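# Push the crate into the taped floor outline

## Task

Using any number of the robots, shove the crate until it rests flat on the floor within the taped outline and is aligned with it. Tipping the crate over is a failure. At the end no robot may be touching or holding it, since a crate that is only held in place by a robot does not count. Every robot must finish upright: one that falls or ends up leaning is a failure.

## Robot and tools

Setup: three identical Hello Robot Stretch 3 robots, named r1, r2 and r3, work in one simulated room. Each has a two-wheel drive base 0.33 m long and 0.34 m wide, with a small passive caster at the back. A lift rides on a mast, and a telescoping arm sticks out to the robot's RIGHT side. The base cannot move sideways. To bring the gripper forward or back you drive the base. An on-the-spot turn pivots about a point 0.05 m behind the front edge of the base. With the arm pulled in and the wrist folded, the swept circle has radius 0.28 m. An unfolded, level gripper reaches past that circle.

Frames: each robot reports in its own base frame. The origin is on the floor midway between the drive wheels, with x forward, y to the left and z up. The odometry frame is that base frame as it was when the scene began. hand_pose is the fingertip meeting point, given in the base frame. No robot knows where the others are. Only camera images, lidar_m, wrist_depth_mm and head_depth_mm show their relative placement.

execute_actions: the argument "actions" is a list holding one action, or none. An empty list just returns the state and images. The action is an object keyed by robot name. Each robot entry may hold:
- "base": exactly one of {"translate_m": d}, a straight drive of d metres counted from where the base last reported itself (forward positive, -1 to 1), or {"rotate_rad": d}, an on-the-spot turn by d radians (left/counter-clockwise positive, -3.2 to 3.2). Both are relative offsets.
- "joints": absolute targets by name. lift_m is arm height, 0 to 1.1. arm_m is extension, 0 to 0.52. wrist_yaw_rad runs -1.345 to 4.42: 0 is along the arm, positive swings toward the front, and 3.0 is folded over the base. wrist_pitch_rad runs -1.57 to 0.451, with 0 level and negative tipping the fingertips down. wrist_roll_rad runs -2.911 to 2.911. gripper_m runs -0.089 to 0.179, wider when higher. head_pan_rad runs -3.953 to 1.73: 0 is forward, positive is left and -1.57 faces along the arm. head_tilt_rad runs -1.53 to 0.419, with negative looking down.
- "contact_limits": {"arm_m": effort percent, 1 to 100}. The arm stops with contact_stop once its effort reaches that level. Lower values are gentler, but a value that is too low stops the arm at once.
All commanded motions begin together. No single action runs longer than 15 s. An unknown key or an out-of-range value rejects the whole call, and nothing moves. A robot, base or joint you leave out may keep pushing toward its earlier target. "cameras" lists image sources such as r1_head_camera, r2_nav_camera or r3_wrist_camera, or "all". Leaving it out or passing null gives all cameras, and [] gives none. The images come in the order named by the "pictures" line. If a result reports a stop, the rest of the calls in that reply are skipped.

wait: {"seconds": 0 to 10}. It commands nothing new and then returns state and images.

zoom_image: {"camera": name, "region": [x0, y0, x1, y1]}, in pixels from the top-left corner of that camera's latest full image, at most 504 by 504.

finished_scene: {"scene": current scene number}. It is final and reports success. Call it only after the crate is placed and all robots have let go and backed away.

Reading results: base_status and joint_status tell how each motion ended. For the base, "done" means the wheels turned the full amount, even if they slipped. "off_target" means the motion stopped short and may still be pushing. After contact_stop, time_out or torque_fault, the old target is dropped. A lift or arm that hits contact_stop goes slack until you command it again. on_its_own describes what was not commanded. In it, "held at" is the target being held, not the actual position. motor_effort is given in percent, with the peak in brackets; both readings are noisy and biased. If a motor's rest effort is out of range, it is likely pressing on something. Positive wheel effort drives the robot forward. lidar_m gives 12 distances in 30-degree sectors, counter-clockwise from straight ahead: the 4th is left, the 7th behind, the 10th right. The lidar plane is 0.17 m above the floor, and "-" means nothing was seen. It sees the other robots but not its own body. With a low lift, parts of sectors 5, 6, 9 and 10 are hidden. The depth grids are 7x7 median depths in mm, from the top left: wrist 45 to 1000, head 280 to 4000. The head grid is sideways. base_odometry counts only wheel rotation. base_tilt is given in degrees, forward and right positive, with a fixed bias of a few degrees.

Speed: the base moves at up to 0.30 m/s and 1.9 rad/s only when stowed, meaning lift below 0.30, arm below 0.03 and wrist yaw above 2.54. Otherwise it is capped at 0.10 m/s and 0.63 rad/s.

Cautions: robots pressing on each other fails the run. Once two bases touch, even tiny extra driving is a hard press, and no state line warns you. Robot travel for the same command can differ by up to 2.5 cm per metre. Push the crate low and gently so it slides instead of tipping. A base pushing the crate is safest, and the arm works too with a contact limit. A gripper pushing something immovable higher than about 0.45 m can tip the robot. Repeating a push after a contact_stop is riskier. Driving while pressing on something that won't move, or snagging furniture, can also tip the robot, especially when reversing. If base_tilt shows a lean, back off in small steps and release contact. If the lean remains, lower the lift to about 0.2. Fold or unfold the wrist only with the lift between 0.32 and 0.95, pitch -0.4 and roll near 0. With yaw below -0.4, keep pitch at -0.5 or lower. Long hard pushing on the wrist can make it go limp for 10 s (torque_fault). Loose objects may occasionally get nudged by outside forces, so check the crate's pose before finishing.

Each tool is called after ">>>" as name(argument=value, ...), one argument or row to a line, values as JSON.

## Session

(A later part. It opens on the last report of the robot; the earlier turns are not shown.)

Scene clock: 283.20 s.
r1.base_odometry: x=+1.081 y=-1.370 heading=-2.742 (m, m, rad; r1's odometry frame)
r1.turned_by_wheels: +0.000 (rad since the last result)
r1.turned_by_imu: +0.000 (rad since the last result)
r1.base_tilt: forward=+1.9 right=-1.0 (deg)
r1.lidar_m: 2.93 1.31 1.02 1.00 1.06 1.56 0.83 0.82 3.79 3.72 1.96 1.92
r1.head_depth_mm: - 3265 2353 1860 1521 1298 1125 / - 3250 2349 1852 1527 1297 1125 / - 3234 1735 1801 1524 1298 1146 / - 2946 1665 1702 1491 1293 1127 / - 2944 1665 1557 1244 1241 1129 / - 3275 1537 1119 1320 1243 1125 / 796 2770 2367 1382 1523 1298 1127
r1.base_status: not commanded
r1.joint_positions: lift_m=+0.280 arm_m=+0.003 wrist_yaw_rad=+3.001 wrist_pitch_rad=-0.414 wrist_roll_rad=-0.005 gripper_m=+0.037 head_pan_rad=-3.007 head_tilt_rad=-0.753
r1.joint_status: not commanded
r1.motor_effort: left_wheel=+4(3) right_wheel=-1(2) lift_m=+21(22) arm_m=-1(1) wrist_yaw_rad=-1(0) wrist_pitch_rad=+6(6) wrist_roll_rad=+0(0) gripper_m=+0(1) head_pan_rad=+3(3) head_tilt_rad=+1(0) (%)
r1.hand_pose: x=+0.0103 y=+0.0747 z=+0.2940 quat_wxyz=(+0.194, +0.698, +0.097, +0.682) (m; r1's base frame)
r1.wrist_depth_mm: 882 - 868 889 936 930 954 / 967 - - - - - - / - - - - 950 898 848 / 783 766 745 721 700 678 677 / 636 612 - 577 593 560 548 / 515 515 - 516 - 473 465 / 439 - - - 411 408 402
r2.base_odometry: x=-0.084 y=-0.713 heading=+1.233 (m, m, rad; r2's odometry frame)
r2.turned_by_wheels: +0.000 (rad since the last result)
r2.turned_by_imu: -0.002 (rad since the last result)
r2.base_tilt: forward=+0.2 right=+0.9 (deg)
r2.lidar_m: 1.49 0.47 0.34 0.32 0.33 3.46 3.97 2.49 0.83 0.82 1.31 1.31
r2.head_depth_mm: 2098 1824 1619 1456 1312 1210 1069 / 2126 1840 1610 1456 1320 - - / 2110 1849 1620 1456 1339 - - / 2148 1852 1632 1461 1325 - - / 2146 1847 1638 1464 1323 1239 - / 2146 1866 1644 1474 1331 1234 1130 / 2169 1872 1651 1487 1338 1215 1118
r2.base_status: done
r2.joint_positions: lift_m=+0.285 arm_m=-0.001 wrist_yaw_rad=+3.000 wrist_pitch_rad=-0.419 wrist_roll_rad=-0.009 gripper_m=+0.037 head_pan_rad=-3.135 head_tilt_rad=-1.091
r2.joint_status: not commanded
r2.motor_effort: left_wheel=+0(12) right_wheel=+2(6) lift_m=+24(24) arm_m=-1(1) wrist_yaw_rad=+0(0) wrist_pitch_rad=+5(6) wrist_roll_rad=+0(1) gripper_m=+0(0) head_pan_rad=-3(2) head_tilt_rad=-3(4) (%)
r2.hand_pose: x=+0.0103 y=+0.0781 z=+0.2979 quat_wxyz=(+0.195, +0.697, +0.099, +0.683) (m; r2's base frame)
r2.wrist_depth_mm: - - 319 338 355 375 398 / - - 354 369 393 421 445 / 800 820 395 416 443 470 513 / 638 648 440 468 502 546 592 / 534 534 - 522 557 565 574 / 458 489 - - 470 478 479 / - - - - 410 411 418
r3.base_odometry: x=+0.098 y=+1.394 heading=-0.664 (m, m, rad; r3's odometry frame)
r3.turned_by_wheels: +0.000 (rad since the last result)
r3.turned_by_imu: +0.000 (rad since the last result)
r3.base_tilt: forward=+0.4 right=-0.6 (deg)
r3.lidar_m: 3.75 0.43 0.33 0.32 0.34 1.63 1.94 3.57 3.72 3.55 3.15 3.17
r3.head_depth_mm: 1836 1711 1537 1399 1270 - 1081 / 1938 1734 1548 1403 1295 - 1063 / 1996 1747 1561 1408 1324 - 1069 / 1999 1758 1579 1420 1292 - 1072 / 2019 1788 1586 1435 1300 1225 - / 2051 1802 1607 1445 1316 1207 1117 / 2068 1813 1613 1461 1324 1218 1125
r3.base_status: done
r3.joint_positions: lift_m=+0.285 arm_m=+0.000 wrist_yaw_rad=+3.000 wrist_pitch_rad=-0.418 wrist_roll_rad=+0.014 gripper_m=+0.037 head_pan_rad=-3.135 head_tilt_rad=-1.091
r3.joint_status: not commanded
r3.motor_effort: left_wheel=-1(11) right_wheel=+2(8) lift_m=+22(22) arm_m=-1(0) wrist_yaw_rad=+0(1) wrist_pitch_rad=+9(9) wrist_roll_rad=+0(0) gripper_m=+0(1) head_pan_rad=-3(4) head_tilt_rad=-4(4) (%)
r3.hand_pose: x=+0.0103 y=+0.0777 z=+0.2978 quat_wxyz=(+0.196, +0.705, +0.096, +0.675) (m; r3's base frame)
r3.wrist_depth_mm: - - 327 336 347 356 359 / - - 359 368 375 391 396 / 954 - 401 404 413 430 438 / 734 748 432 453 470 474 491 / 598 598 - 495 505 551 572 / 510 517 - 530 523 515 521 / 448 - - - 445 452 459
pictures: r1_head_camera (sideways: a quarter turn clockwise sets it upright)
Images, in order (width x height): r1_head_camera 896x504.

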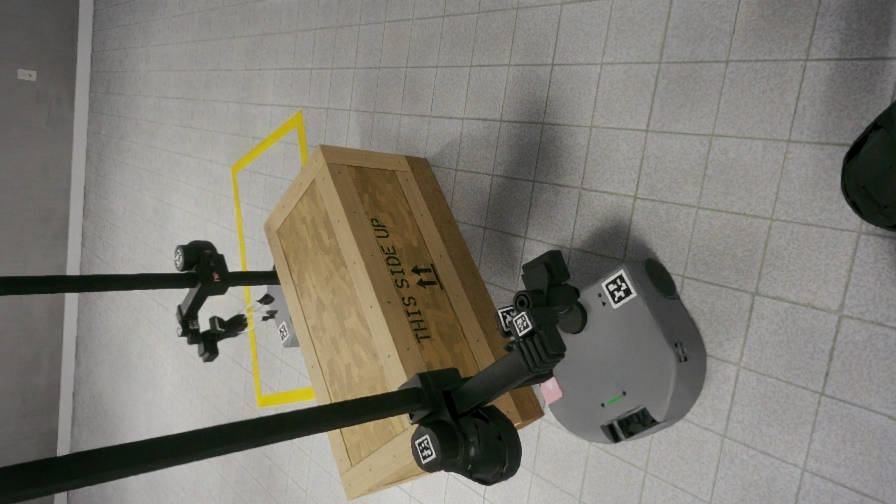

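>>> execute_actions(
  actions=[
    {"r3":{"base":{"rotate_rad":-1.73}},"r2":{"base":{"rotate_rad":-1.72}}},
  ],
  cameras=[],
)

>>> execute_actions(
  actions=[
    {"r3":{"base":{"translate_m":-0.04},"joints":{"lift_m":0.33}},"r2":{"base":{"translate_m":-0.04},"joints":{"lift_m":0.33}}},
  ],
  cameras=[],
)

>>> execute_actions(
  actions=[
    {"r3":{"base":{"translate_m":-0.12}},"r2":{"base":{"translate_m":-0.12}}},
  ],
  cameras=["r1_head_camera","r2_head_camera","r3_head_camera"],
)

Scene clock: 293.67 s.
r1.base_odometry: x=+1.081 y=-1.370 heading=-2.742 (m, m, rad; r1's odometry frame)
r1.turned_by_wheels: +0.000 (rad since the last result)
r1.turned_by_imu: +0.000 (rad since the last result)
r1.base_tilt: forward=+1.9 right=-1.0 (deg)
r1.lidar_m: 2.94 1.31 1.01 1.00 1.06 1.56 0.82 0.81 3.82 3.73 1.96 1.92
r1.head_depth_mm: - 3230 2366 1849 1532 1296 1132 / - 3237 2364 1851 1523 1294 1132 / - 3264 1730 1802 1524 1294 1143 / - 3076 1598 1663 1424 1298 1129 / - 1807 1667 1257 1338 1303 1126 / - 3278 1656 1388 1330 1301 1130 / - 3225 2350 1700 1521 1298 1127
r1.base_status: not commanded
r1.joint_positions: lift_m=+0.280 arm_m=+0.003 wrist_yaw_rad=+3.001 wrist_pitch_rad=-0.414 wrist_roll_rad=-0.005 gripper_m=+0.037 head_pan_rad=-3.007 head_tilt_rad=-0.753
r1.joint_status: not commanded
r1.motor_effort: left_wheel=+3(3) right_wheel=-2(2) lift_m=+21(22) arm_m=+0(0) wrist_yaw_rad=-1(2) wrist_pitch_rad=+6(6) wrist_roll_rad=+0(0) gripper_m=+0(0) head_pan_rad=+3(3) head_tilt_rad=+0(0) (%)
r1.hand_pose: x=+0.0103 y=+0.0747 z=+0.2940 quat_wxyz=(+0.194, +0.698, +0.097, +0.682) (m; r1's base frame)
r1.wrist_depth_mm: 884 - 918 912 918 934 970 / 955 - - - - - - / - - - - 912 893 899 / 792 762 722 732 701 673 673 / 630 607 - 595 590 560 561 / 514 512 - 514 - 474 468 / 438 - - - 414 407 404
r2.base_odometry: x=-0.084 y=-0.713 heading=-0.487 (m, m, rad; r2's odometry frame)
r2.turned_by_wheels: -1.720 (rad since the last result)
r2.turned_by_imu: -1.698 (rad since the last result)
r2.base_tilt: forward=+0.2 right=+0.9 (deg)
r2.lidar_m: 0.82 1.33 1.31 1.41 0.55 0.35 0.32 0.32 3.45 3.70 2.48 0.83
r2.head_depth_mm: 1983 1081 1122 1010 1042 1211 1095 / 2115 1769 1409 1012 970 - - / 2138 1837 1626 1016 947 - - / 2139 1845 1640 1022 948 - - / 2142 1851 1639 1019 949 1229 - / 2152 1863 1639 1450 1311 1232 1132 / 2157 1893 1651 1469 1330 1221 1118
r2.base_status: done
r2.joint_positions: lift_m=+0.285 arm_m=-0.001 wrist_yaw_rad=+3.000 wrist_pitch_rad=-0.419 wrist_roll_rad=-0.009 gripper_m=+0.037 head_pan_rad=-3.135 head_tilt_rad=-1.091
r2.joint_status: not commanded
r2.motor_effort: left_wheel=+4(14) right_wheel=-2(7) lift_m=+24(24) arm_m=-2(1) wrist_yaw_rad=+0(0) wrist_pitch_rad=+5(6) wrist_roll_rad=+1(1) gripper_m=+1(1) head_pan_rad=-4(4) head_tilt_rad=-4(4) (%)
r2.hand_pose: x=+0.0103 y=+0.0781 z=+0.2979 quat_wxyz=(+0.195, +0.697, +0.099, +0.683) (m; r2's base frame)
r2.wrist_depth_mm: - - - - - - 970 / 608 - - - - - - / 581 805 825 828 879 881 888 / 550 641 659 668 672 679 702 / 498 533 - 558 560 558 567 / 456 488 - - 467 481 478 / - - - - 411 415 418
r3.base_odometry: x=+0.098 y=+1.394 heading=-2.394 (m, m, rad; r3's odometry frame)
r3.turned_by_wheels: -1.730 (rad since the last result)
r3.turned_by_imu: -1.701 (rad since the last result)
r3.base_tilt: forward=+0.4 right=-0.6 (deg)
r3.lidar_m: 3.89 3.15 3.15 3.49 0.51 0.35 0.32 0.33 1.62 1.79 2.80 3.69
r3.head_depth_mm: 1852 1335 1078 973 1119 - 1077 / 1960 1733 1082 979 981 - 1064 / 1994 1750 1089 986 934 - 1070 / 2006 1776 1575 996 1009 - 1073 / 2009 1783 1589 1013 1166 1229 - / 1935 1799 1607 1437 1318 1198 1121 / 1770 1818 1610 1450 1323 1208 1124
r3.base_status: done
r3.joint_positions: lift_m=+0.285 arm_m=+0.000 wrist_yaw_rad=+3.000 wrist_pitch_rad=-0.418 wrist_roll_rad=+0.014 gripper_m=+0.037 head_pan_rad=-3.135 head_tilt_rad=-1.091
r3.joint_status: not commanded
r3.motor_effort: left_wheel=+2(12) right_wheel=-2(9) lift_m=+22(23) arm_m=-1(0) wrist_yaw_rad=+0(0) wrist_pitch_rad=+9(9) wrist_roll_rad=+0(0) gripper_m=+0(0) head_pan_rad=-3(3) head_tilt_rad=-3(4) (%)
r3.hand_pose: x=+0.0103 y=+0.0777 z=+0.2978 quat_wxyz=(+0.196, +0.705, +0.096, +0.675) (m; r3's base frame)
r3.wrist_depth_mm: 560 - - - - - - / 572 - - - - - - / 547 - 945 990 - - - / 534 706 746 740 760 773 763 / 517 599 - 597 647 626 620 / 484 509 - 526 522 516 515 / 454 - - - 443 448 453
pictures: none
No camera images: the call's "cameras" was empty. Leave "cameras" out to get every camera's image.

Scene clock: 294.90 s.
r1.base_odometry: x=+1.081 y=-1.370 heading=-2.742 (m, m, rad; r1's odometry frame)
r1.turned_by_wheels: +0.000 (rad since the last result)
r1.turned_by_imu: +0.000 (rad since the last result)
r1.base_tilt: forward=+1.9 right=-1.0 (deg)
r1.lidar_m: 2.93 1.30 1.02 1.00 1.06 1.56 0.87 0.86 3.80 3.73 1.97 1.92
r1.head_depth_mm: - 3223 2374 1855 1525 1294 1127 / - 3226 2369 1857 1523 1294 1126 / - 3231 1727 1808 1517 1297 1153 / - 3078 1600 1691 1456 1296 1127 / - 1719 1599 1485 1406 1298 1128 / - 3192 1656 1161 1414 1298 1126 / - 3228 2356 1696 1532 1297 1126
r1.base_status: not commanded
r1.joint_positions: lift_m=+0.280 arm_m=+0.003 wrist_yaw_rad=+3.001 wrist_pitch_rad=-0.414 wrist_roll_rad=-0.005 gripper_m=+0.037 head_pan_rad=-3.007 head_tilt_rad=-0.753
r1.joint_status: not commanded
r1.motor_effort: left_wheel=+3(4) right_wheel=-2(2) lift_m=+21(22) arm_m=+0(0) wrist_yaw_rad=-2(1) wrist_pitch_rad=+5(5) wrist_roll_rad=+0(0) gripper_m=-1(0) head_pan_rad=+3(3) head_tilt_rad=+0(1) (%)
r1.hand_pose: x=+0.0103 y=+0.0747 z=+0.2940 quat_wxyz=(+0.194, +0.698, +0.097, +0.682) (m; r1's base frame)
r1.wrist_depth_mm: 860 - 891 915 932 920 940 / 978 - - - - - - / - - - - 936 924 889 / 811 788 760 721 712 696 667 / 639 613 - 585 591 575 555 / 518 510 - 511 - 476 463 / 441 - - - 411 409 401
r2.base_odometry: x=-0.119 y=-0.694 heading=-0.487 (m, m, rad; r2's odometry frame)
r2.turned_by_wheels: +0.000 (rad since the last result)
r2.turned_by_imu: +0.000 (rad since the last result)
r2.base_tilt: forward=+0.2 right=+0.9 (deg)
r2.lidar_m: 0.86 1.35 1.33 1.42 0.48 0.31 0.28 0.29 3.44 3.70 2.51 0.87
r2.head_depth_mm: 1969 1001 1414 1009 949 1212 1089 / 2125 1801 1393 1012 939 - - / 2114 1846 1627 1015 929 - - / 2129 1849 1634 1018 937 - - / 2151 1852 1647 1022 922 1095 - / 2166 1861 1636 1433 1314 1236 - / 2161 1873 1642 1467 1334 1214 1123
r2.base_status: done
r2.joint_positions: lift_m=+0.330 arm_m=-0.001 wrist_yaw_rad=+3.000 wrist_pitch_rad=-0.419 wrist_roll_rad=-0.009 gripper_m=+0.037 head_pan_rad=-3.135 head_tilt_rad=-1.091
r2.joint_status: all done
r2.motor_effort: left_wheel=+2(10) right_wheel=-1(10) lift_m=+41(46) arm_m=-1(2) wrist_yaw_rad=+0(0) wrist_pitch_rad=+5(6) wrist_roll_rad=+1(1) gripper_m=+0(1) head_pan_rad=-3(3) head_tilt_rad=-4(3) (%)
r2.hand_pose: x=+0.0103 y=+0.0781 z=+0.3422 quat_wxyz=(+0.195, +0.697, +0.099, +0.683) (m; r2's base frame)
r2.wrist_depth_mm: 542 - - - - - 970 / 534 - - - - - - / 508 855 919 941 970 981 981 / 476 693 731 724 750 756 769 / 452 597 - 604 618 625 633 / 431 514 - 531 518 527 531 / 391 - - - 451 458 463
r3.base_odometry: x=+0.127 y=+1.421 heading=-2.394 (m, m, rad; r3's odometry frame)
r3.turned_by_wheels: +0.000 (rad since the last result)
r3.turned_by_imu: +0.000 (rad since the last result)
r3.base_tilt: forward=+0.4 right=-0.6 (deg)
r3.lidar_m: 3.92 3.16 3.18 3.51 0.44 0.30 0.28 0.29 1.60 1.76 2.77 3.73
r3.head_depth_mm: 1878 1632 1316 967 948 - 1077 / 1957 1720 1476 979 916 - 1061 / 1975 1760 1565 983 919 - 1070 / 2021 1758 1579 990 938 - 1077 / 1999 1790 1597 1011 943 1228 1079 / 1919 1803 1607 1444 1313 1213 1128 / 1748 1807 1622 1464 1326 1215 1125
r3.base_status: done
r3.joint_positions: lift_m=+0.330 arm_m=+0.000 wrist_yaw_rad=+3.000 wrist_pitch_rad=-0.418 wrist_roll_rad=+0.014 gripper_m=+0.037 head_pan_rad=-3.135 head_tilt_rad=-1.091
r3.joint_status: all done
r3.motor_effort: left_wheel=+3(10) right_wheel=-2(12) lift_m=+28(28) arm_m=-1(1) wrist_yaw_rad=+1(1) wrist_pitch_rad=+9(9) wrist_roll_rad=+0(0) gripper_m=-1(1) head_pan_rad=-4(4) head_tilt_rad=-3(3) (%)
r3.hand_pose: x=+0.0103 y=+0.0777 z=+0.3426 quat_wxyz=(+0.196, +0.705, +0.096, +0.675) (m; r3's base frame)
r3.wrist_depth_mm: 505 - - - - - - / 487 - - - - - - / 479 - - - - - - / 471 667 826 863 858 853 848 / 452 650 - 691 701 682 691 / 439 568 - 583 574 573 579 / 417 510 - - 501 502 495
pictures: none
No camera images: the call's "cameras" was empty. Leave "cameras" out to get every camera's image.

Scene clock: 297.60 s.
r1.base_odometry: x=+1.081 y=-1.370 heading=-2.742 (m, m, rad; r1's odometry frame)
r1.turned_by_wheels: +0.000 (rad since the last result)
r1.turned_by_imu: +0.000 (rad since the last result)
r1.base_tilt: forward=+1.9 right=-0.9 (deg)
r1.lidar_m: 2.93 1.31 1.02 1.00 1.06 1.56 1.08 0.95 3.81 3.73 1.96 1.92
r1.head_depth_mm: - 3239 2361 1856 1530 1298 1134 / - 3225 2356 1847 1528 1301 1129 / - 3240 1668 1722 1519 1296 1148 / - 3229 1658 1685 1521 1297 1124 / - 1764 1250 1524 1448 1296 1129 / - 3231 1664 1480 1429 1293 1130 / - 3240 2281 1693 1519 1297 1127
r1.base_status: not commanded
r1.joint_positions: lift_m=+0.280 arm_m=+0.003 wrist_yaw_rad=+3.001 wrist_pitch_rad=-0.414 wrist_roll_rad=-0.005 gripper_m=+0.037 head_pan_rad=-3.007 head_tilt_rad=-0.753
r1.joint_status: not commanded
r1.motor_effort: left_wheel=+3(3) right_wheel=-2(2) lift_m=+21(22) arm_m=+0(0) wrist_yaw_rad=-1(1) wrist_pitch_rad=+5(6) wrist_roll_rad=+0(0) gripper_m=+0(0) head_pan_rad=+3(3) head_tilt_rad=+0(1) (%)
r1.hand_pose: x=+0.0103 y=+0.0747 z=+0.2940 quat_wxyz=(+0.194, +0.698, +0.097, +0.682) (m; r1's base frame)
r1.wrist_depth_mm: 855 - 886 897 918 913 951 / 938 - - - - - - / - - - - 938 910 868 / 773 766 737 744 722 693 667 / 635 619 - 577 589 572 547 / 521 500 - 506 - 479 455 / 441 - - - 421 409 404
r2.base_odometry: x=-0.225 y=-0.638 heading=-0.486 (m, m, rad; r2's odometry frame)
r2.turned_by_wheels: +0.001 (rad since the last result)
r2.turned_by_imu: +0.107 (rad since the last result)
r2.base_tilt: forward=+0.2 right=+0.9 (deg)
r2.lidar_m: 0.96 1.40 1.40 0.52 0.31 0.27 0.27 0.33 3.38 3.80 2.56 0.96
r2.head_depth_mm: 2091 1829 1616 1010 914 872 1090 / 2100 1826 1638 1013 920 - - / 2121 1850 1628 1018 933 - - / 2153 1858 1643 1019 932 - - / 2143 1847 1650 1446 961 1233 - / 2160 1867 1649 1474 1331 1232 - / 2176 1869 1645 1468 1333 1219 1125
r2.base_status: translate_m off_target (by the wheels' count: -0.1198 of -0.1200)
r2.joint_positions: lift_m=+0.330 arm_m=-0.001 wrist_yaw_rad=+3.000 wrist_pitch_rad=-0.418 wrist_roll_rad=-0.009 gripper_m=+0.037 head_pan_rad=-3.135 head_tilt_rad=-1.091
r2.joint_status: not commanded
r2.on_its_own: right_wheel is at rest, and its effort (-54) is outside its rest range (-18 to +18)
r2.motor_effort: left_wheel=-18(27) right_wheel=-54(62) lift_m=+41(40) arm_m=-2(2) wrist_yaw_rad=+0(0) wrist_pitch_rad=+5(5) wrist_roll_rad=+1(0) gripper_m=+0(0) head_pan_rad=-3(4) head_tilt_rad=-5(4) (%)
r2.hand_pose: x=+0.0103 y=+0.0781 z=+0.3422 quat_wxyz=(+0.195, +0.697, +0.099, +0.683) (m; r2's base frame)
r2.wrist_depth_mm: 304 - - - - - - / 287 - - - - - - / 294 355 844 947 976 952 973 / 299 376 717 745 740 758 772 / 307 395 - 608 607 624 631 / 311 417 - 533 516 528 534 / 302 - - - 451 456 460
r3.base_odometry: x=+0.215 y=+1.502 heading=-2.394 (m, m, rad; r3's odometry frame)
r3.turned_by_wheels: +0.000 (rad since the last result)
r3.turned_by_imu: +0.286 (rad since the last result)
r3.base_tilt: forward=+0.4 right=-0.6 (deg)
r3.lidar_m: 3.40 3.23 3.31 0.37 0.27 0.27 0.28 0.38 1.58 2.06 3.78 3.85
r3.head_depth_mm: 1941 1709 1536 970 885 - 1084 / 1932 1740 1549 978 912 - 1064 / 1907 1757 1564 982 919 - 1065 / 1816 1771 1582 989 1116 - 1067 / 1700 1791 1590 1432 1302 1226 1080 / 1592 1762 1599 1437 1315 1202 1121 / 1510 1711 1614 1459 1322 1219 1117
r3.base_status: translate_m off_target (by the wheels' count: -0.1197 of -0.1200)
r3.joint_positions: lift_m=+0.330 arm_m=+0.000 wrist_yaw_rad=+3.000 wrist_pitch_rad=-0.418 wrist_roll_rad=+0.014 gripper_m=+0.037 head_pan_rad=-3.135 head_tilt_rad=-1.091
r3.joint_status: not commanded
r3.on_its_own: left_wheel is at rest, and its effort (-45) is outside its rest range (-18 to +18); right_wheel is at rest, and its effort (-60) is outside its rest range (-18 to +18)
r3.motor_effort: left_wheel=-45(81) right_wheel=-60(79) lift_m=+27(28) arm_m=-1(1) wrist_yaw_rad=+1(0) wrist_pitch_rad=+9(9) wrist_roll_rad=+0(0) gripper_m=-1(1) head_pan_rad=-3(4) head_tilt_rad=-4(4) (%)
r3.hand_pose: x=+0.0103 y=+0.0777 z=+0.3426 quat_wxyz=(+0.196, +0.705, +0.096, +0.675) (m; r3's base frame)
r3.wrist_depth_mm: 392 - 462 - - - - / 257 - 456 - - - - / 261 - 501 - - - - / 272 313 551 810 830 870 850 / 282 343 - 681 712 678 692 / 294 363 - 569 571 584 575 / 306 365 - - 493 498 500
pictures: r1_head_camera (sideways: a quarter turn clockwise sets it upright), r2_head_camera (sideways: a quarter turn clockwise sets it upright), r3_head_camera (sideways: a quarter turn clockwise sets it upright)
Images, in order (width x height): r1_head_camera 896x504, r2_head_camera 896x504, r3_head_camera 896x504.

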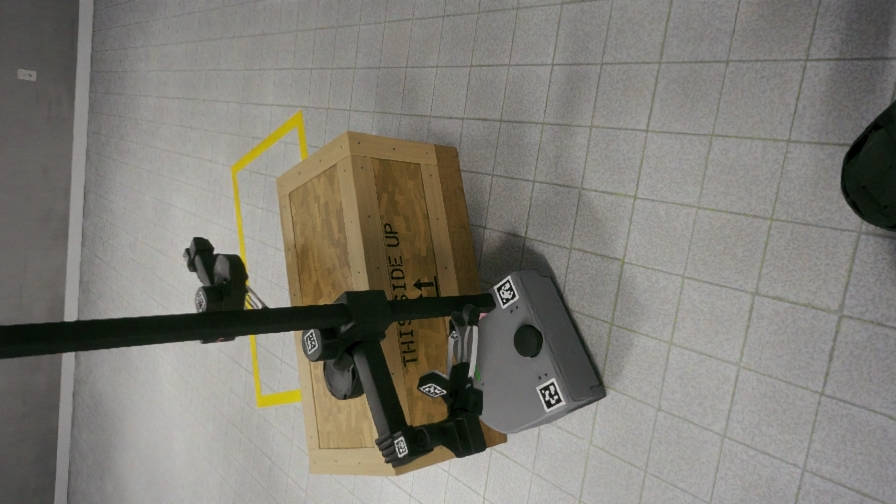

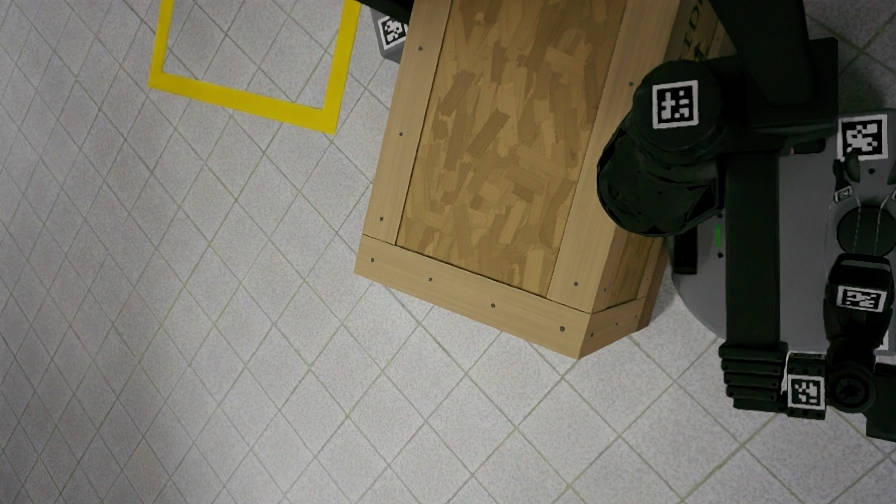

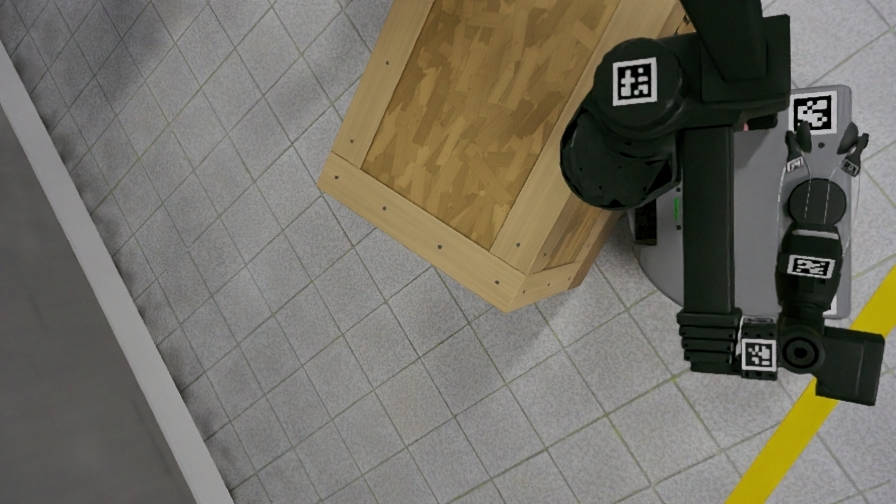

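>>> zoom_image(
  camera="r1_head_camera",
  region=[200, 90, 620, 504],
)

Region (200, 90, 620, 504) of r1_head_camera's 896x504 image, scaled by 1.200, with more detail than that image has; it fills the top 497 rows of this view, and the rest is white.

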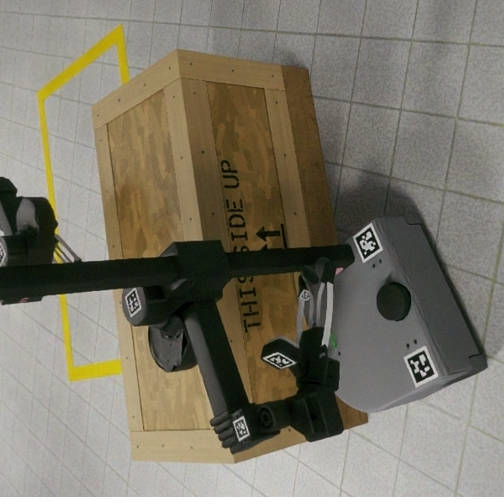

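>>> execute_actions(
  actions=[
    {"r3":{"base":{"translate_m":0.2},"joints":{"lift_m":0.285}},"r2":{"base":{"translate_m":0.05},"joints":{"lift_m":0.285}},"r1":{"base":{"rotate_rad":0.022}}},
  ],
  cameras=[],
)

>>> execute_actions(
  actions=[
    {"r3":{"base":{"translate_m":0.5},"joints":{"head_tilt_rad":-0.75}},"r2":{"base":{"rotate_rad":1.31}},"r1":{"base":{"translate_m":-0.35}}},
  ],
  cameras=[],
)

>>> execute_actions(
  actions=[
    {"r3":{"base":{"translate_m":0.5}},"r2":{"base":{"translate_m":-0.21}}},
  ],
  cameras=[],
)

>>> execute_actions(
  actions=[
    {"r3":{"base":{"translate_m":0.6}},"r2":{"base":{"rotate_rad":-1.946}},"r1":{"joints":{"head_tilt_rad":-0.95,"head_pan_rad":-3.14}}},
  ],
  cameras=["r1_head_camera","r2_head_camera","r3_head_camera"],
)

Scene clock: 322.10 s.
r1.base_odometry: x=+1.081 y=-1.370 heading=-2.720 (m, m, rad; r1's odometry frame)
r1.turned_by_wheels: +0.022 (rad since the last result)
r1.turned_by_imu: +0.022 (rad since the last result)
r1.base_tilt: forward=+1.9 right=-1.0 (deg)
r1.lidar_m: 2.77 1.29 1.01 1.00 1.07 1.60 0.91 0.91 3.80 3.73 1.94 1.92
r1.head_depth_mm: - 3243 2361 1852 1526 1299 1128 / - 3237 2364 1789 1522 1296 1130 / - 3262 1659 1712 1528 1299 1145 / - 3231 1663 1661 1491 1298 1126 / - 1789 1607 1369 1416 1293 1129 / - 3224 1660 1214 1414 1296 1128 / - 3229 2367 1800 1517 1299 1128
r1.base_status: done
r1.joint_positions: lift_m=+0.280 arm_m=+0.003 wrist_yaw_rad=+3.001 wrist_pitch_rad=-0.414 wrist_roll_rad=-0.005 gripper_m=+0.037 head_pan_rad=-3.007 head_tilt_rad=-0.753
r1.joint_status: not commanded
r1.motor_effort: left_wheel=+1(7) right_wheel=+0(5) lift_m=+21(21) arm_m=+0(0) wrist_yaw_rad=+0(1) wrist_pitch_rad=+6(6) wrist_roll_rad=+0(0) gripper_m=+0(0) head_pan_rad=+3(3) head_tilt_rad=+0(1) (%)
r1.hand_pose: x=+0.0103 y=+0.0747 z=+0.2940 quat_wxyz=(+0.194, +0.698, +0.097, +0.682) (m; r1's base frame)
r1.wrist_depth_mm: 897 - 884 902 919 928 942 / 958 - - - - - - / - - - - 907 903 863 / 804 772 718 740 704 677 674 / 628 609 - 592 594 569 543 / 518 514 - 512 - 473 461 / 446 - - - 410 406 398
r2.base_odometry: x=-0.181 y=-0.661 heading=-0.486 (m, m, rad; r2's odometry frame)
r2.turned_by_wheels: +0.000 (rad since the last result)
r2.turned_by_imu: -0.001 (rad since the last result)
r2.base_tilt: forward=+0.2 right=+0.9 (deg)
r2.lidar_m: 0.91 1.37 1.37 0.61 0.37 0.32 0.32 0.38 3.39 3.85 2.53 0.92
r2.head_depth_mm: 2093 1169 1392 1012 914 1070 1092 / 2099 1822 1594 1011 927 - - / 2128 1844 1634 1015 931 - - / 2128 1848 1631 1018 961 - - / 2136 1863 1627 1434 1081 1245 - / 2138 1868 1640 1473 1334 1232 1133 / 2154 1878 1650 1480 1330 1219 1120
r2.base_status: done
r2.joint_positions: lift_m=+0.285 arm_m=-0.001 wrist_yaw_rad=+3.000 wrist_pitch_rad=-0.418 wrist_roll_rad=-0.009 gripper_m=+0.037 head_pan_rad=-3.135 head_tilt_rad=-1.091
r2.joint_status: all done
r2.motor_effort: left_wheel=+0(15) right_wheel=+1(45) lift_m=+24(32) arm_m=-2(1) wrist_yaw_rad=+0(0) wrist_pitch_rad=+5(5) wrist_roll_rad=+1(1) gripper_m=+0(1) head_pan_rad=-2(3) head_tilt_rad=-4(4) (%)
r2.hand_pose: x=+0.0103 y=+0.0781 z=+0.2979 quat_wxyz=(+0.195, +0.697, +0.099, +0.683) (m; r2's base frame)
r2.wrist_depth_mm: 328 - - - - - 994 / 340 - - - - - - / 342 416 832 844 865 870 890 / 344 441 665 668 681 682 697 / 346 469 - 560 558 563 567 / 346 466 - - 468 478 483 / - - - - 411 413 418
r3.base_odometry: x=+0.068 y=+1.366 heading=-2.394 (m, m, rad; r3's odometry frame)
r3.turned_by_wheels: +0.000 (rad since the last result)
r3.turned_by_imu: -0.001 (rad since the last result)
r3.base_tilt: forward=+0.4 right=-0.6 (deg)
r3.lidar_m: 3.22 3.04 3.14 0.60 0.45 0.44 0.45 1.71 1.74 2.28 3.66 3.73
r3.head_depth_mm: 1930 1707 1067 967 1076 - 1078 / 1961 1736 1079 987 1150 - 1067 / 1994 1749 1093 1024 1285 - 1066 / 1929 1767 1112 1122 1299 - 1074 / 1889 1791 1592 1423 1300 1227 - / 1775 1810 1607 1449 1312 1212 1118 / 1675 1776 1604 1452 1320 1208 1123
r3.base_status: done
r3.joint_positions: lift_m=+0.285 arm_m=+0.000 wrist_yaw_rad=+3.000 wrist_pitch_rad=-0.418 wrist_roll_rad=+0.014 gripper_m=+0.037 head_pan_rad=-3.135 head_tilt_rad=-1.091
r3.joint_status: all done
r3.motor_effort: left_wheel=-1(37) right_wheel=+0(52) lift_m=+22(23) arm_m=-1(1) wrist_yaw_rad=+0(1) wrist_pitch_rad=+9(9) wrist_roll_rad=+0(0) gripper_m=+1(1) head_pan_rad=-3(2) head_tilt_rad=-3(4) (%)
r3.hand_pose: x=+0.0103 y=+0.0777 z=+0.2978 quat_wxyz=(+0.196, +0.705, +0.096, +0.675) (m; r3's base frame)
r3.wrist_depth_mm: 381 - - - - - - / 403 - - - - - - / 416 - 979 983 978 980 991 / 430 518 764 753 755 779 783 / 448 559 - 612 629 611 627 / 466 507 - 526 515 517 530 / 447 - - - 448 450 454
pictures: none
No camera images: the call's "cameras" was empty. Leave "cameras" out to get every camera's image.

Scene clock: 325.50 s.
r1.base_odometry: x=+1.400 y=-1.227 heading=-2.720 (m, m, rad; r1's odometry frame)
r1.turned_by_wheels: +0.000 (rad since the last result)
r1.turned_by_imu: +0.001 (rad since the last result)
r1.base_tilt: forward=+1.8 right=-1.0 (deg)
r1.lidar_m: 2.87 1.33 1.05 1.03 1.11 1.65 0.94 0.58 3.75 3.70 3.99 2.19
r1.head_depth_mm: - 3241 2362 1854 1531 1301 1130 / - 3254 2370 1807 1522 1299 1127 / - 3249 2355 1367 1483 1297 1150 / - 3265 2352 1346 1452 1294 1125 / - 3271 2364 1306 1416 1241 1104 / - 3081 2148 1308 1277 879 1080 / - 2791 2091 960 939 1069 1084
r1.base_status: done
r1.joint_positions: lift_m=+0.280 arm_m=+0.003 wrist_yaw_rad=+3.001 wrist_pitch_rad=-0.414 wrist_roll_rad=-0.005 gripper_m=+0.037 head_pan_rad=-3.007 head_tilt_rad=-0.753
r1.joint_status: not commanded
r1.motor_effort: left_wheel=+0(12) right_wheel=+1(6) lift_m=+22(22) arm_m=+0(0) wrist_yaw_rad=+0(1) wrist_pitch_rad=+6(6) wrist_roll_rad=+0(0) gripper_m=+0(0) head_pan_rad=+2(2) head_tilt_rad=+1(0) (%)
r1.hand_pose: x=+0.0103 y=+0.0747 z=+0.2940 quat_wxyz=(+0.194, +0.698, +0.097, +0.682) (m; r1's base frame)
r1.wrist_depth_mm: 891 - 909 919 950 950 947 / - - - - - - - / - - - - 911 885 869 / 790 777 734 745 714 690 680 / 641 602 - 577 583 560 556 / 526 509 - 513 - 471 459 / 436 - - - 413 403 405
r2.base_odometry: x=-0.181 y=-0.661 heading=+0.824 (m, m, rad; r2's odometry frame)
r2.turned_by_wheels: +1.310 (rad since the last result)
r2.turned_by_imu: +1.293 (rad since the last result)
r2.base_tilt: forward=+0.2 right=+1.0 (deg)
r2.lidar_m: 1.40 0.45 0.33 0.32 0.34 3.41 3.48 2.54 2.54 0.59 0.61 1.36
r2.head_depth_mm: 2102 1824 1619 1446 1312 1201 1065 / 2107 1834 1615 1444 1315 - - / 2103 1836 1627 1460 1336 - - / 2153 1851 1635 1460 1322 - - / 2133 1871 1631 1463 1331 1250 - / 2160 1854 1634 1464 1331 1227 1131 / 2165 1866 1652 1471 1339 1220 1120
r2.base_status: done
r2.joint_positions: lift_m=+0.285 arm_m=-0.001 wrist_yaw_rad=+3.000 wrist_pitch_rad=-0.418 wrist_roll_rad=-0.009 gripper_m=+0.037 head_pan_rad=-3.135 head_tilt_rad=-1.091
r2.joint_status: not commanded
r2.motor_effort: left_wheel=-1(9) right_wheel=+2(11) lift_m=+24(23) arm_m=-2(2) wrist_yaw_rad=+0(0) wrist_pitch_rad=+5(5) wrist_roll_rad=+1(1) gripper_m=+0(1) head_pan_rad=-3(3) head_tilt_rad=-4(3) (%)
r2.hand_pose: x=+0.0103 y=+0.0781 z=+0.2979 quat_wxyz=(+0.195, +0.697, +0.099, +0.683) (m; r2's base frame)
r2.wrist_depth_mm: 300 - 322 332 346 361 379 / 331 - 355 370 385 404 428 / 376 372 394 408 437 456 478 / 627 413 439 458 486 522 560 / 538 482 - 517 545 564 561 / 461 486 - - 467 478 479 / - - - - 410 416 418
r3.base_odometry: x=-0.298 y=+1.027 heading=-2.394 (m, m, rad; r3's odometry frame)
r3.turned_by_wheels: +0.000 (rad since the last result)
r3.turned_by_imu: -0.002 (rad since the last result)
r3.base_tilt: forward=+0.5 right=-0.6 (deg)
r3.lidar_m: 2.80 2.61 2.71 3.53 5.41 0.86 0.90 2.12 2.17 2.82 3.38 3.47
r3.head_depth_mm: 2633 2841 2234 1265 1277 1300 1135 / 2475 2736 2269 1274 1386 1307 1168 / 2331 2583 2287 1339 1465 1315 1180 / 2170 2433 2318 1417 1539 1317 1159 / 2033 2279 2339 1877 1565 1341 1168 / 1941 2137 2290 1891 1569 1355 1176 / 1842 2009 2228 1913 1582 1357 1187
r3.base_status: done
r3.joint_positions: lift_m=+0.285 arm_m=+0.000 wrist_yaw_rad=+3.000 wrist_pitch_rad=-0.418 wrist_roll_rad=+0.014 gripper_m=+0.037 head_pan_rad=-3.135 head_tilt_rad=-0.753
r3.joint_status: all done
r3.motor_effort: left_wheel=+0(11) right_wheel=+1(10) lift_m=+22(22) arm_m=-1(1) wrist_yaw_rad=-1(1) wrist_pitch_rad=+9(9) wrist_roll_rad=+0(0) gripper_m=+1(1) head_pan_rad=-4(4) head_tilt_rad=+1(22) (%)
r3.hand_pose: x=+0.0103 y=+0.0777 z=+0.2978 quat_wxyz=(+0.196, +0.705, +0.096, +0.675) (m; r3's base frame)
r3.wrist_depth_mm: - - - - - - - / - - - - - - - / 938 - 934 979 986 982 994 / 737 726 753 762 760 770 766 / 607 602 - 608 633 629 617 / 510 509 - 528 518 518 523 / 446 - - - 450 455 455
pictures: none
No camera images: the call's "cameras" was empty. Leave "cameras" out to get every camera's image.

Scene clock: 328.90 s.
r1.base_odometry: x=+1.400 y=-1.227 heading=-2.720 (m, m, rad; r1's odometry frame)
r1.turned_by_wheels: +0.000 (rad since the last result)
r1.turned_by_imu: +0.000 (rad since the last result)
r1.base_tilt: forward=+1.9 right=-1.0 (deg)
r1.lidar_m: 2.86 1.33 1.05 1.04 1.11 1.66 0.94 0.63 0.64 3.68 3.96 2.19
r1.head_depth_mm: - 3248 2357 1853 1529 1298 1127 / - 3259 2362 1793 1524 1299 1127 / - 3235 2375 1369 1499 1297 1150 / - 3273 2357 1344 1460 1296 1125 / - 3248 2355 1311 1431 1295 1127 / - 3240 2361 1305 1423 1296 1126 / - 3066 2339 1308 1352 1121 1070
r1.base_status: not commanded
r1.joint_positions: lift_m=+0.280 arm_m=+0.003 wrist_yaw_rad=+3.001 wrist_pitch_rad=-0.414 wrist_roll_rad=-0.005 gripper_m=+0.037 head_pan_rad=-3.007 head_tilt_rad=-0.753
r1.joint_status: not commanded
r1.motor_effort: left_wheel=-1(0) right_wheel=+1(0) lift_m=+21(21) arm_m=+0(0) wrist_yaw_rad=-1(1) wrist_pitch_rad=+6(6) wrist_roll_rad=+0(0) gripper_m=+0(0) head_pan_rad=+3(2) head_tilt_rad=+0(0) (%)
r1.hand_pose: x=+0.0103 y=+0.0747 z=+0.2940 quat_wxyz=(+0.194, +0.698, +0.097, +0.682) (m; r1's base frame)
r1.wrist_depth_mm: 922 - 924 938 929 963 953 / - - - - - - - / - - - - 923 912 883 / 788 762 730 728 720 684 670 / 626 613 - 581 588 561 551 / 513 509 - 507 - 470 468 / 440 - - - 413 405 405
r2.base_odometry: x=-0.323 y=-0.815 heading=+0.824 (m, m, rad; r2's odometry frame)
r2.turned_by_wheels: +0.000 (rad since the last result)
r2.turned_by_imu: -0.002 (rad since the last result)
r2.base_tilt: forward=+0.2 right=+0.9 (deg)
r2.lidar_m: 1.59 0.45 0.34 0.32 3.40 3.21 3.29 2.41 2.38 2.35 0.64 1.55
r2.head_depth_mm: 2104 1828 1615 1450 1316 1213 1073 / 2102 1838 1619 1460 1316 - - / 2115 1851 1628 1459 1333 - - / 2145 1846 1630 1461 1326 - - / 2153 1867 1640 1468 1331 1240 - / 2151 1868 1652 1470 1332 1230 1131 / 2162 1885 1656 1475 1330 1219 1120
r2.base_status: done
r2.joint_positions: lift_m=+0.285 arm_m=-0.001 wrist_yaw_rad=+3.000 wrist_pitch_rad=-0.418 wrist_roll_rad=-0.009 gripper_m=+0.037 head_pan_rad=-3.135 head_tilt_rad=-1.091
r2.joint_status: not commanded
r2.motor_effort: left_wheel=+0(11) right_wheel=+2(8) lift_m=+24(23) arm_m=-2(2) wrist_yaw_rad=+0(0) wrist_pitch_rad=+5(5) wrist_roll_rad=+1(1) gripper_m=+1(1) head_pan_rad=-4(3) head_tilt_rad=-3(4) (%)
r2.hand_pose: x=+0.0103 y=+0.0781 z=+0.2979 quat_wxyz=(+0.195, +0.697, +0.099, +0.683) (m; r2's base frame)
r2.wrist_depth_mm: - - 337 340 352 368 384 / - - 369 374 389 409 429 / 800 819 419 415 435 465 485 / 645 650 607 464 496 526 565 / 534 541 - 525 552 556 568 / 456 490 - - 470 474 479 / - - - - 406 411 417
r3.base_odometry: x=-0.665 y=+0.687 heading=-2.394 (m, m, rad; r3's odometry frame)
r3.turned_by_wheels: +0.000 (rad since the last result)
r3.turned_by_imu: -0.002 (rad since the last result)
r3.base_tilt: forward=+0.4 right=-0.5 (deg)
r3.lidar_m: 2.37 2.21 2.28 2.98 4.07 1.30 1.34 2.54 2.59 3.31 3.09 3.16
r3.head_depth_mm: 3151 2920 1566 1628 1503 1299 1141 / 2978 2994 1627 1719 1518 1301 1170 / 2774 2898 1690 1797 1526 1316 1172 / 2580 2830 1808 1850 1545 1325 1160 / 2432 2730 2352 1876 1556 1331 1168 / 2319 2566 2393 1891 1572 1343 1173 / 2195 2413 2413 1916 1580 1351 1178
r3.base_status: done
r3.joint_positions: lift_m=+0.285 arm_m=+0.000 wrist_yaw_rad=+3.000 wrist_pitch_rad=-0.418 wrist_roll_rad=+0.014 gripper_m=+0.037 head_pan_rad=-3.135 head_tilt_rad=-0.753
r3.joint_status: not commanded
r3.motor_effort: left_wheel=+0(10) right_wheel=+0(10) lift_m=+23(22) arm_m=+0(1) wrist_yaw_rad=-1(0) wrist_pitch_rad=+9(9) wrist_roll_rad=+0(0) gripper_m=+0(1) head_pan_rad=-3(4) head_tilt_rad=+2(2) (%)
r3.hand_pose: x=+0.0103 y=+0.0777 z=+0.2978 quat_wxyz=(+0.196, +0.705, +0.096, +0.675) (m; r3's base frame)
r3.wrist_depth_mm: - - - - - - - / - - - - - - - / 958 - 959 979 997 - - / 725 739 745 742 767 763 783 / 590 598 - 615 634 611 621 / 510 518 - 526 521 510 528 / 458 - - - 444 449 455
pictures: none
No camera images: the call's "cameras" was empty. Leave "cameras" out to get every camera's image.

Scene clock: 332.53 s.
r1.base_odometry: x=+1.400 y=-1.227 heading=-2.720 (m, m, rad; r1's odometry frame)
r1.turned_by_wheels: +0.000 (rad since the last result)
r1.turned_by_imu: +0.000 (rad since the last result)
r1.base_tilt: forward=+1.8 right=-1.0 (deg)
r1.lidar_m: 2.87 1.33 1.05 1.04 1.11 1.66 0.94 0.62 0.64 3.70 4.00 2.19
r1.head_depth_mm: 2819 2235 1842 1571 1365 1208 1120 / 2830 2221 1840 1576 1367 1229 - / 2807 2247 1724 1537 1365 1249 - / 2793 2226 1339 1504 1365 1250 - / 2794 2223 1310 1469 1359 1207 - / 2809 2212 1289 1405 1313 1204 1115 / 2797 2211 1284 931 1151 1186 1083
r1.base_status: not commanded
r1.joint_positions: lift_m=+0.280 arm_m=+0.003 wrist_yaw_rad=+3.001 wrist_pitch_rad=-0.414 wrist_roll_rad=-0.005 gripper_m=+0.037 head_pan_rad=-3.133 head_tilt_rad=-0.938
r1.joint_status: all done
r1.motor_effort: left_wheel=+0(0) right_wheel=+1(1) lift_m=+21(21) arm_m=+0(0) wrist_yaw_rad=-1(0) wrist_pitch_rad=+6(6) wrist_roll_rad=+0(0) gripper_m=+1(0) head_pan_rad=-2(13) head_tilt_rad=-5(19) (%)
r1.hand_pose: x=+0.0103 y=+0.0747 z=+0.2940 quat_wxyz=(+0.194, +0.698, +0.097, +0.682) (m; r1's base frame)
r1.wrist_depth_mm: 927 - 943 947 951 944 979 / - - - - - - - / - - - - 932 904 864 / 788 754 732 739 696 690 683 / 634 606 - 586 583 553 554 / 522 504 - 507 - 474 470 / 444 - - - 411 405 402
r2.base_odometry: x=-0.323 y=-0.815 heading=-1.122 (m, m, rad; r2's odometry frame)
r2.turned_by_wheels: -1.946 (rad since the last result)
r2.turned_by_imu: -1.922 (rad since the last result)
r2.base_tilt: forward=+0.3 right=+1.0 (deg)
r2.lidar_m: 3.91 0.64 0.65 1.55 0.76 0.40 0.33 0.32 3.28 3.22 3.45 2.39
r2.head_depth_mm: 2115 1828 1130 1007 1262 1214 1084 / 2138 1832 1129 1015 1173 - - / 2105 1847 1130 1015 991 - - / 2143 1857 1630 1015 961 - - / 2164 1857 1638 1018 948 1228 - / 2156 1854 1636 1052 1311 1228 1135 / 2162 1864 1638 1483 1332 1221 1119
r2.base_status: done
r2.joint_positions: lift_m=+0.285 arm_m=-0.001 wrist_yaw_rad=+3.000 wrist_pitch_rad=-0.418 wrist_roll_rad=-0.009 gripper_m=+0.037 head_pan_rad=-3.135 head_tilt_rad=-1.091
r2.joint_status: not commanded
r2.motor_effort: left_wheel=+3(14) right_wheel=-2(9) lift_m=+24(25) arm_m=-2(2) wrist_yaw_rad=+1(1) wrist_pitch_rad=+5(5) wrist_roll_rad=+1(1) gripper_m=+0(0) head_pan_rad=-3(3) head_tilt_rad=-3(3) (%)
r2.hand_pose: x=+0.0103 y=+0.0781 z=+0.2979 quat_wxyz=(+0.195, +0.697, +0.099, +0.683) (m; r2's base frame)
r2.wrist_depth_mm: - - - - - - 540 / - - - - - - - / 798 821 841 848 598 538 886 / 648 646 651 667 561 508 636 / 534 540 - 554 559 546 572 / 459 490 - - 468 476 484 / - - - - 411 414 418
r3.base_odometry: x=-1.105 y=+0.279 heading=-2.394 (m, m, rad; r3's odometry frame)
r3.turned_by_wheels: +0.000 (rad since the last result)
r3.turned_by_imu: -0.002 (rad since the last result)
r3.base_tilt: forward=+0.4 right=-0.6 (deg)
r3.lidar_m: 1.85 1.72 1.76 2.31 4.43 1.84 1.87 3.03 3.10 2.95 2.77 2.68
r3.head_depth_mm: 3567 2084 2025 1806 1507 1301 1134 / 3494 2102 2073 1806 1517 1306 1168 / 3258 2149 2171 1842 1526 1313 1175 / 3100 2949 2287 1864 1541 1320 1161 / 2919 3083 2352 1879 1571 1341 1165 / 2775 3001 2400 1876 1564 1346 1173 / 2613 2864 2391 1907 1581 1347 1183
r3.base_status: done
r3.joint_positions: lift_m=+0.285 arm_m=+0.000 wrist_yaw_rad=+3.000 wrist_pitch_rad=-0.418 wrist_roll_rad=+0.014 gripper_m=+0.037 head_pan_rad=-3.135 head_tilt_rad=-0.753
r3.joint_status: not commanded
r3.motor_effort: left_wheel=+0(10) right_wheel=+0(9) lift_m=+22(22) arm_m=-1(0) wrist_yaw_rad=+0(1) wrist_pitch_rad=+9(9) wrist_roll_rad=+0(0) gripper_m=+0(0) head_pan_rad=-4(4) head_tilt_rad=+1(2) (%)
r3.hand_pose: x=+0.0103 y=+0.0777 z=+0.2978 quat_wxyz=(+0.196, +0.705, +0.096, +0.675) (m; r3's base frame)
r3.wrist_depth_mm: - - - - - - - / - - - - - - - / 928 - 988 953 959 1000 - / 732 716 755 749 764 759 774 / 603 602 - 604 650 615 632 / 500 508 - 534 515 515 522 / 451 - - - 445 448 452
pictures: r1_head_camera (sideways: a quarter turn clockwise sets it upright), r2_head_camera (sideways: a quarter turn clockwise sets it upright), r3_head_camera (sideways: a quarter turn clockwise sets it upright)
Images, in order (width x height): r1_head_camera 896x504, r2_head_camera 896x504, r3_head_camera 896x504.

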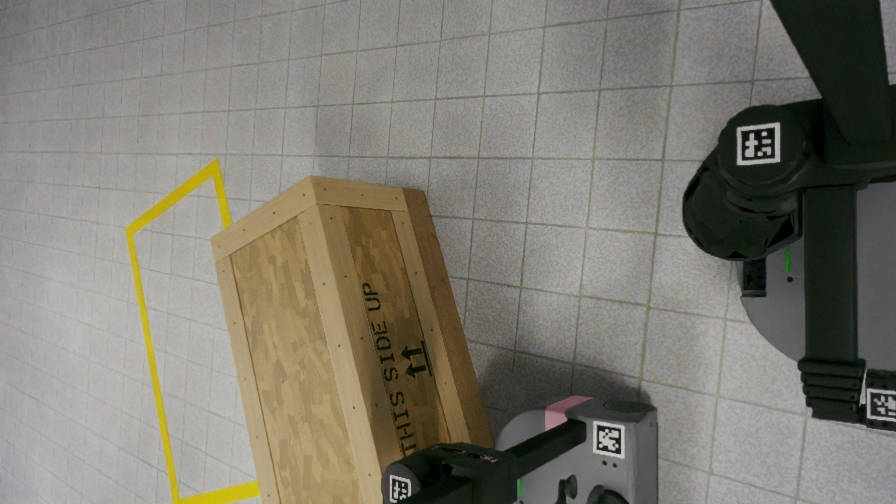

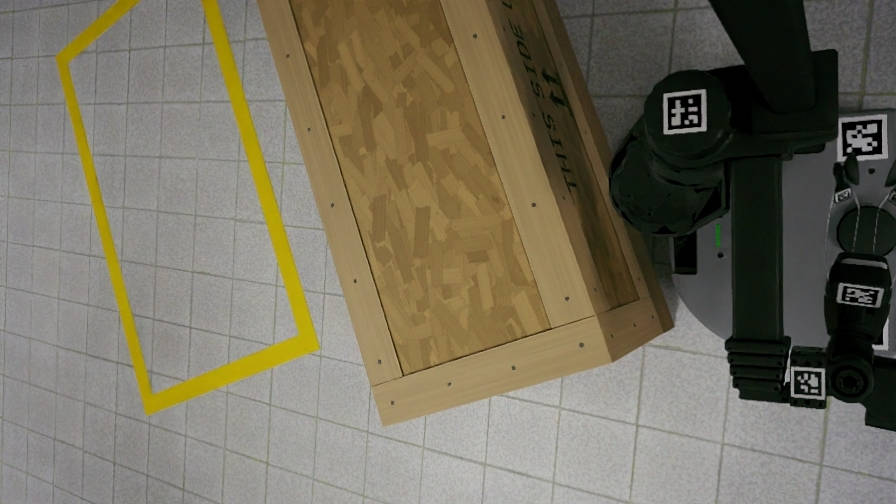

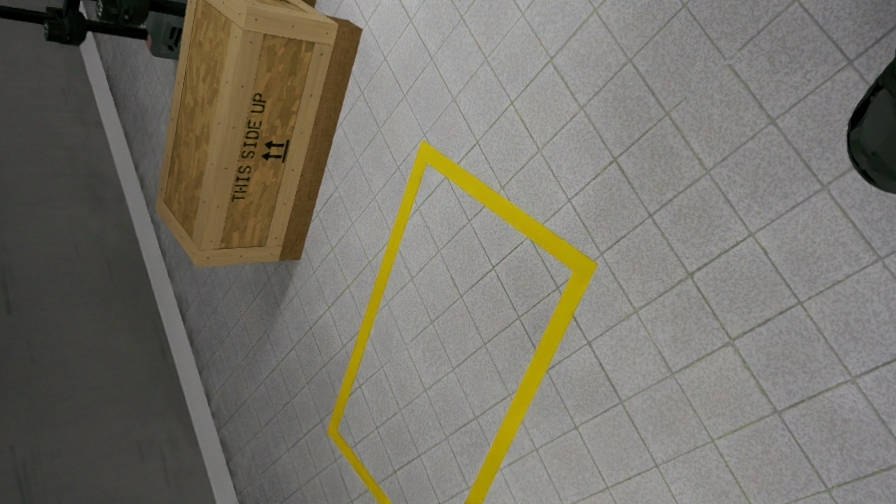

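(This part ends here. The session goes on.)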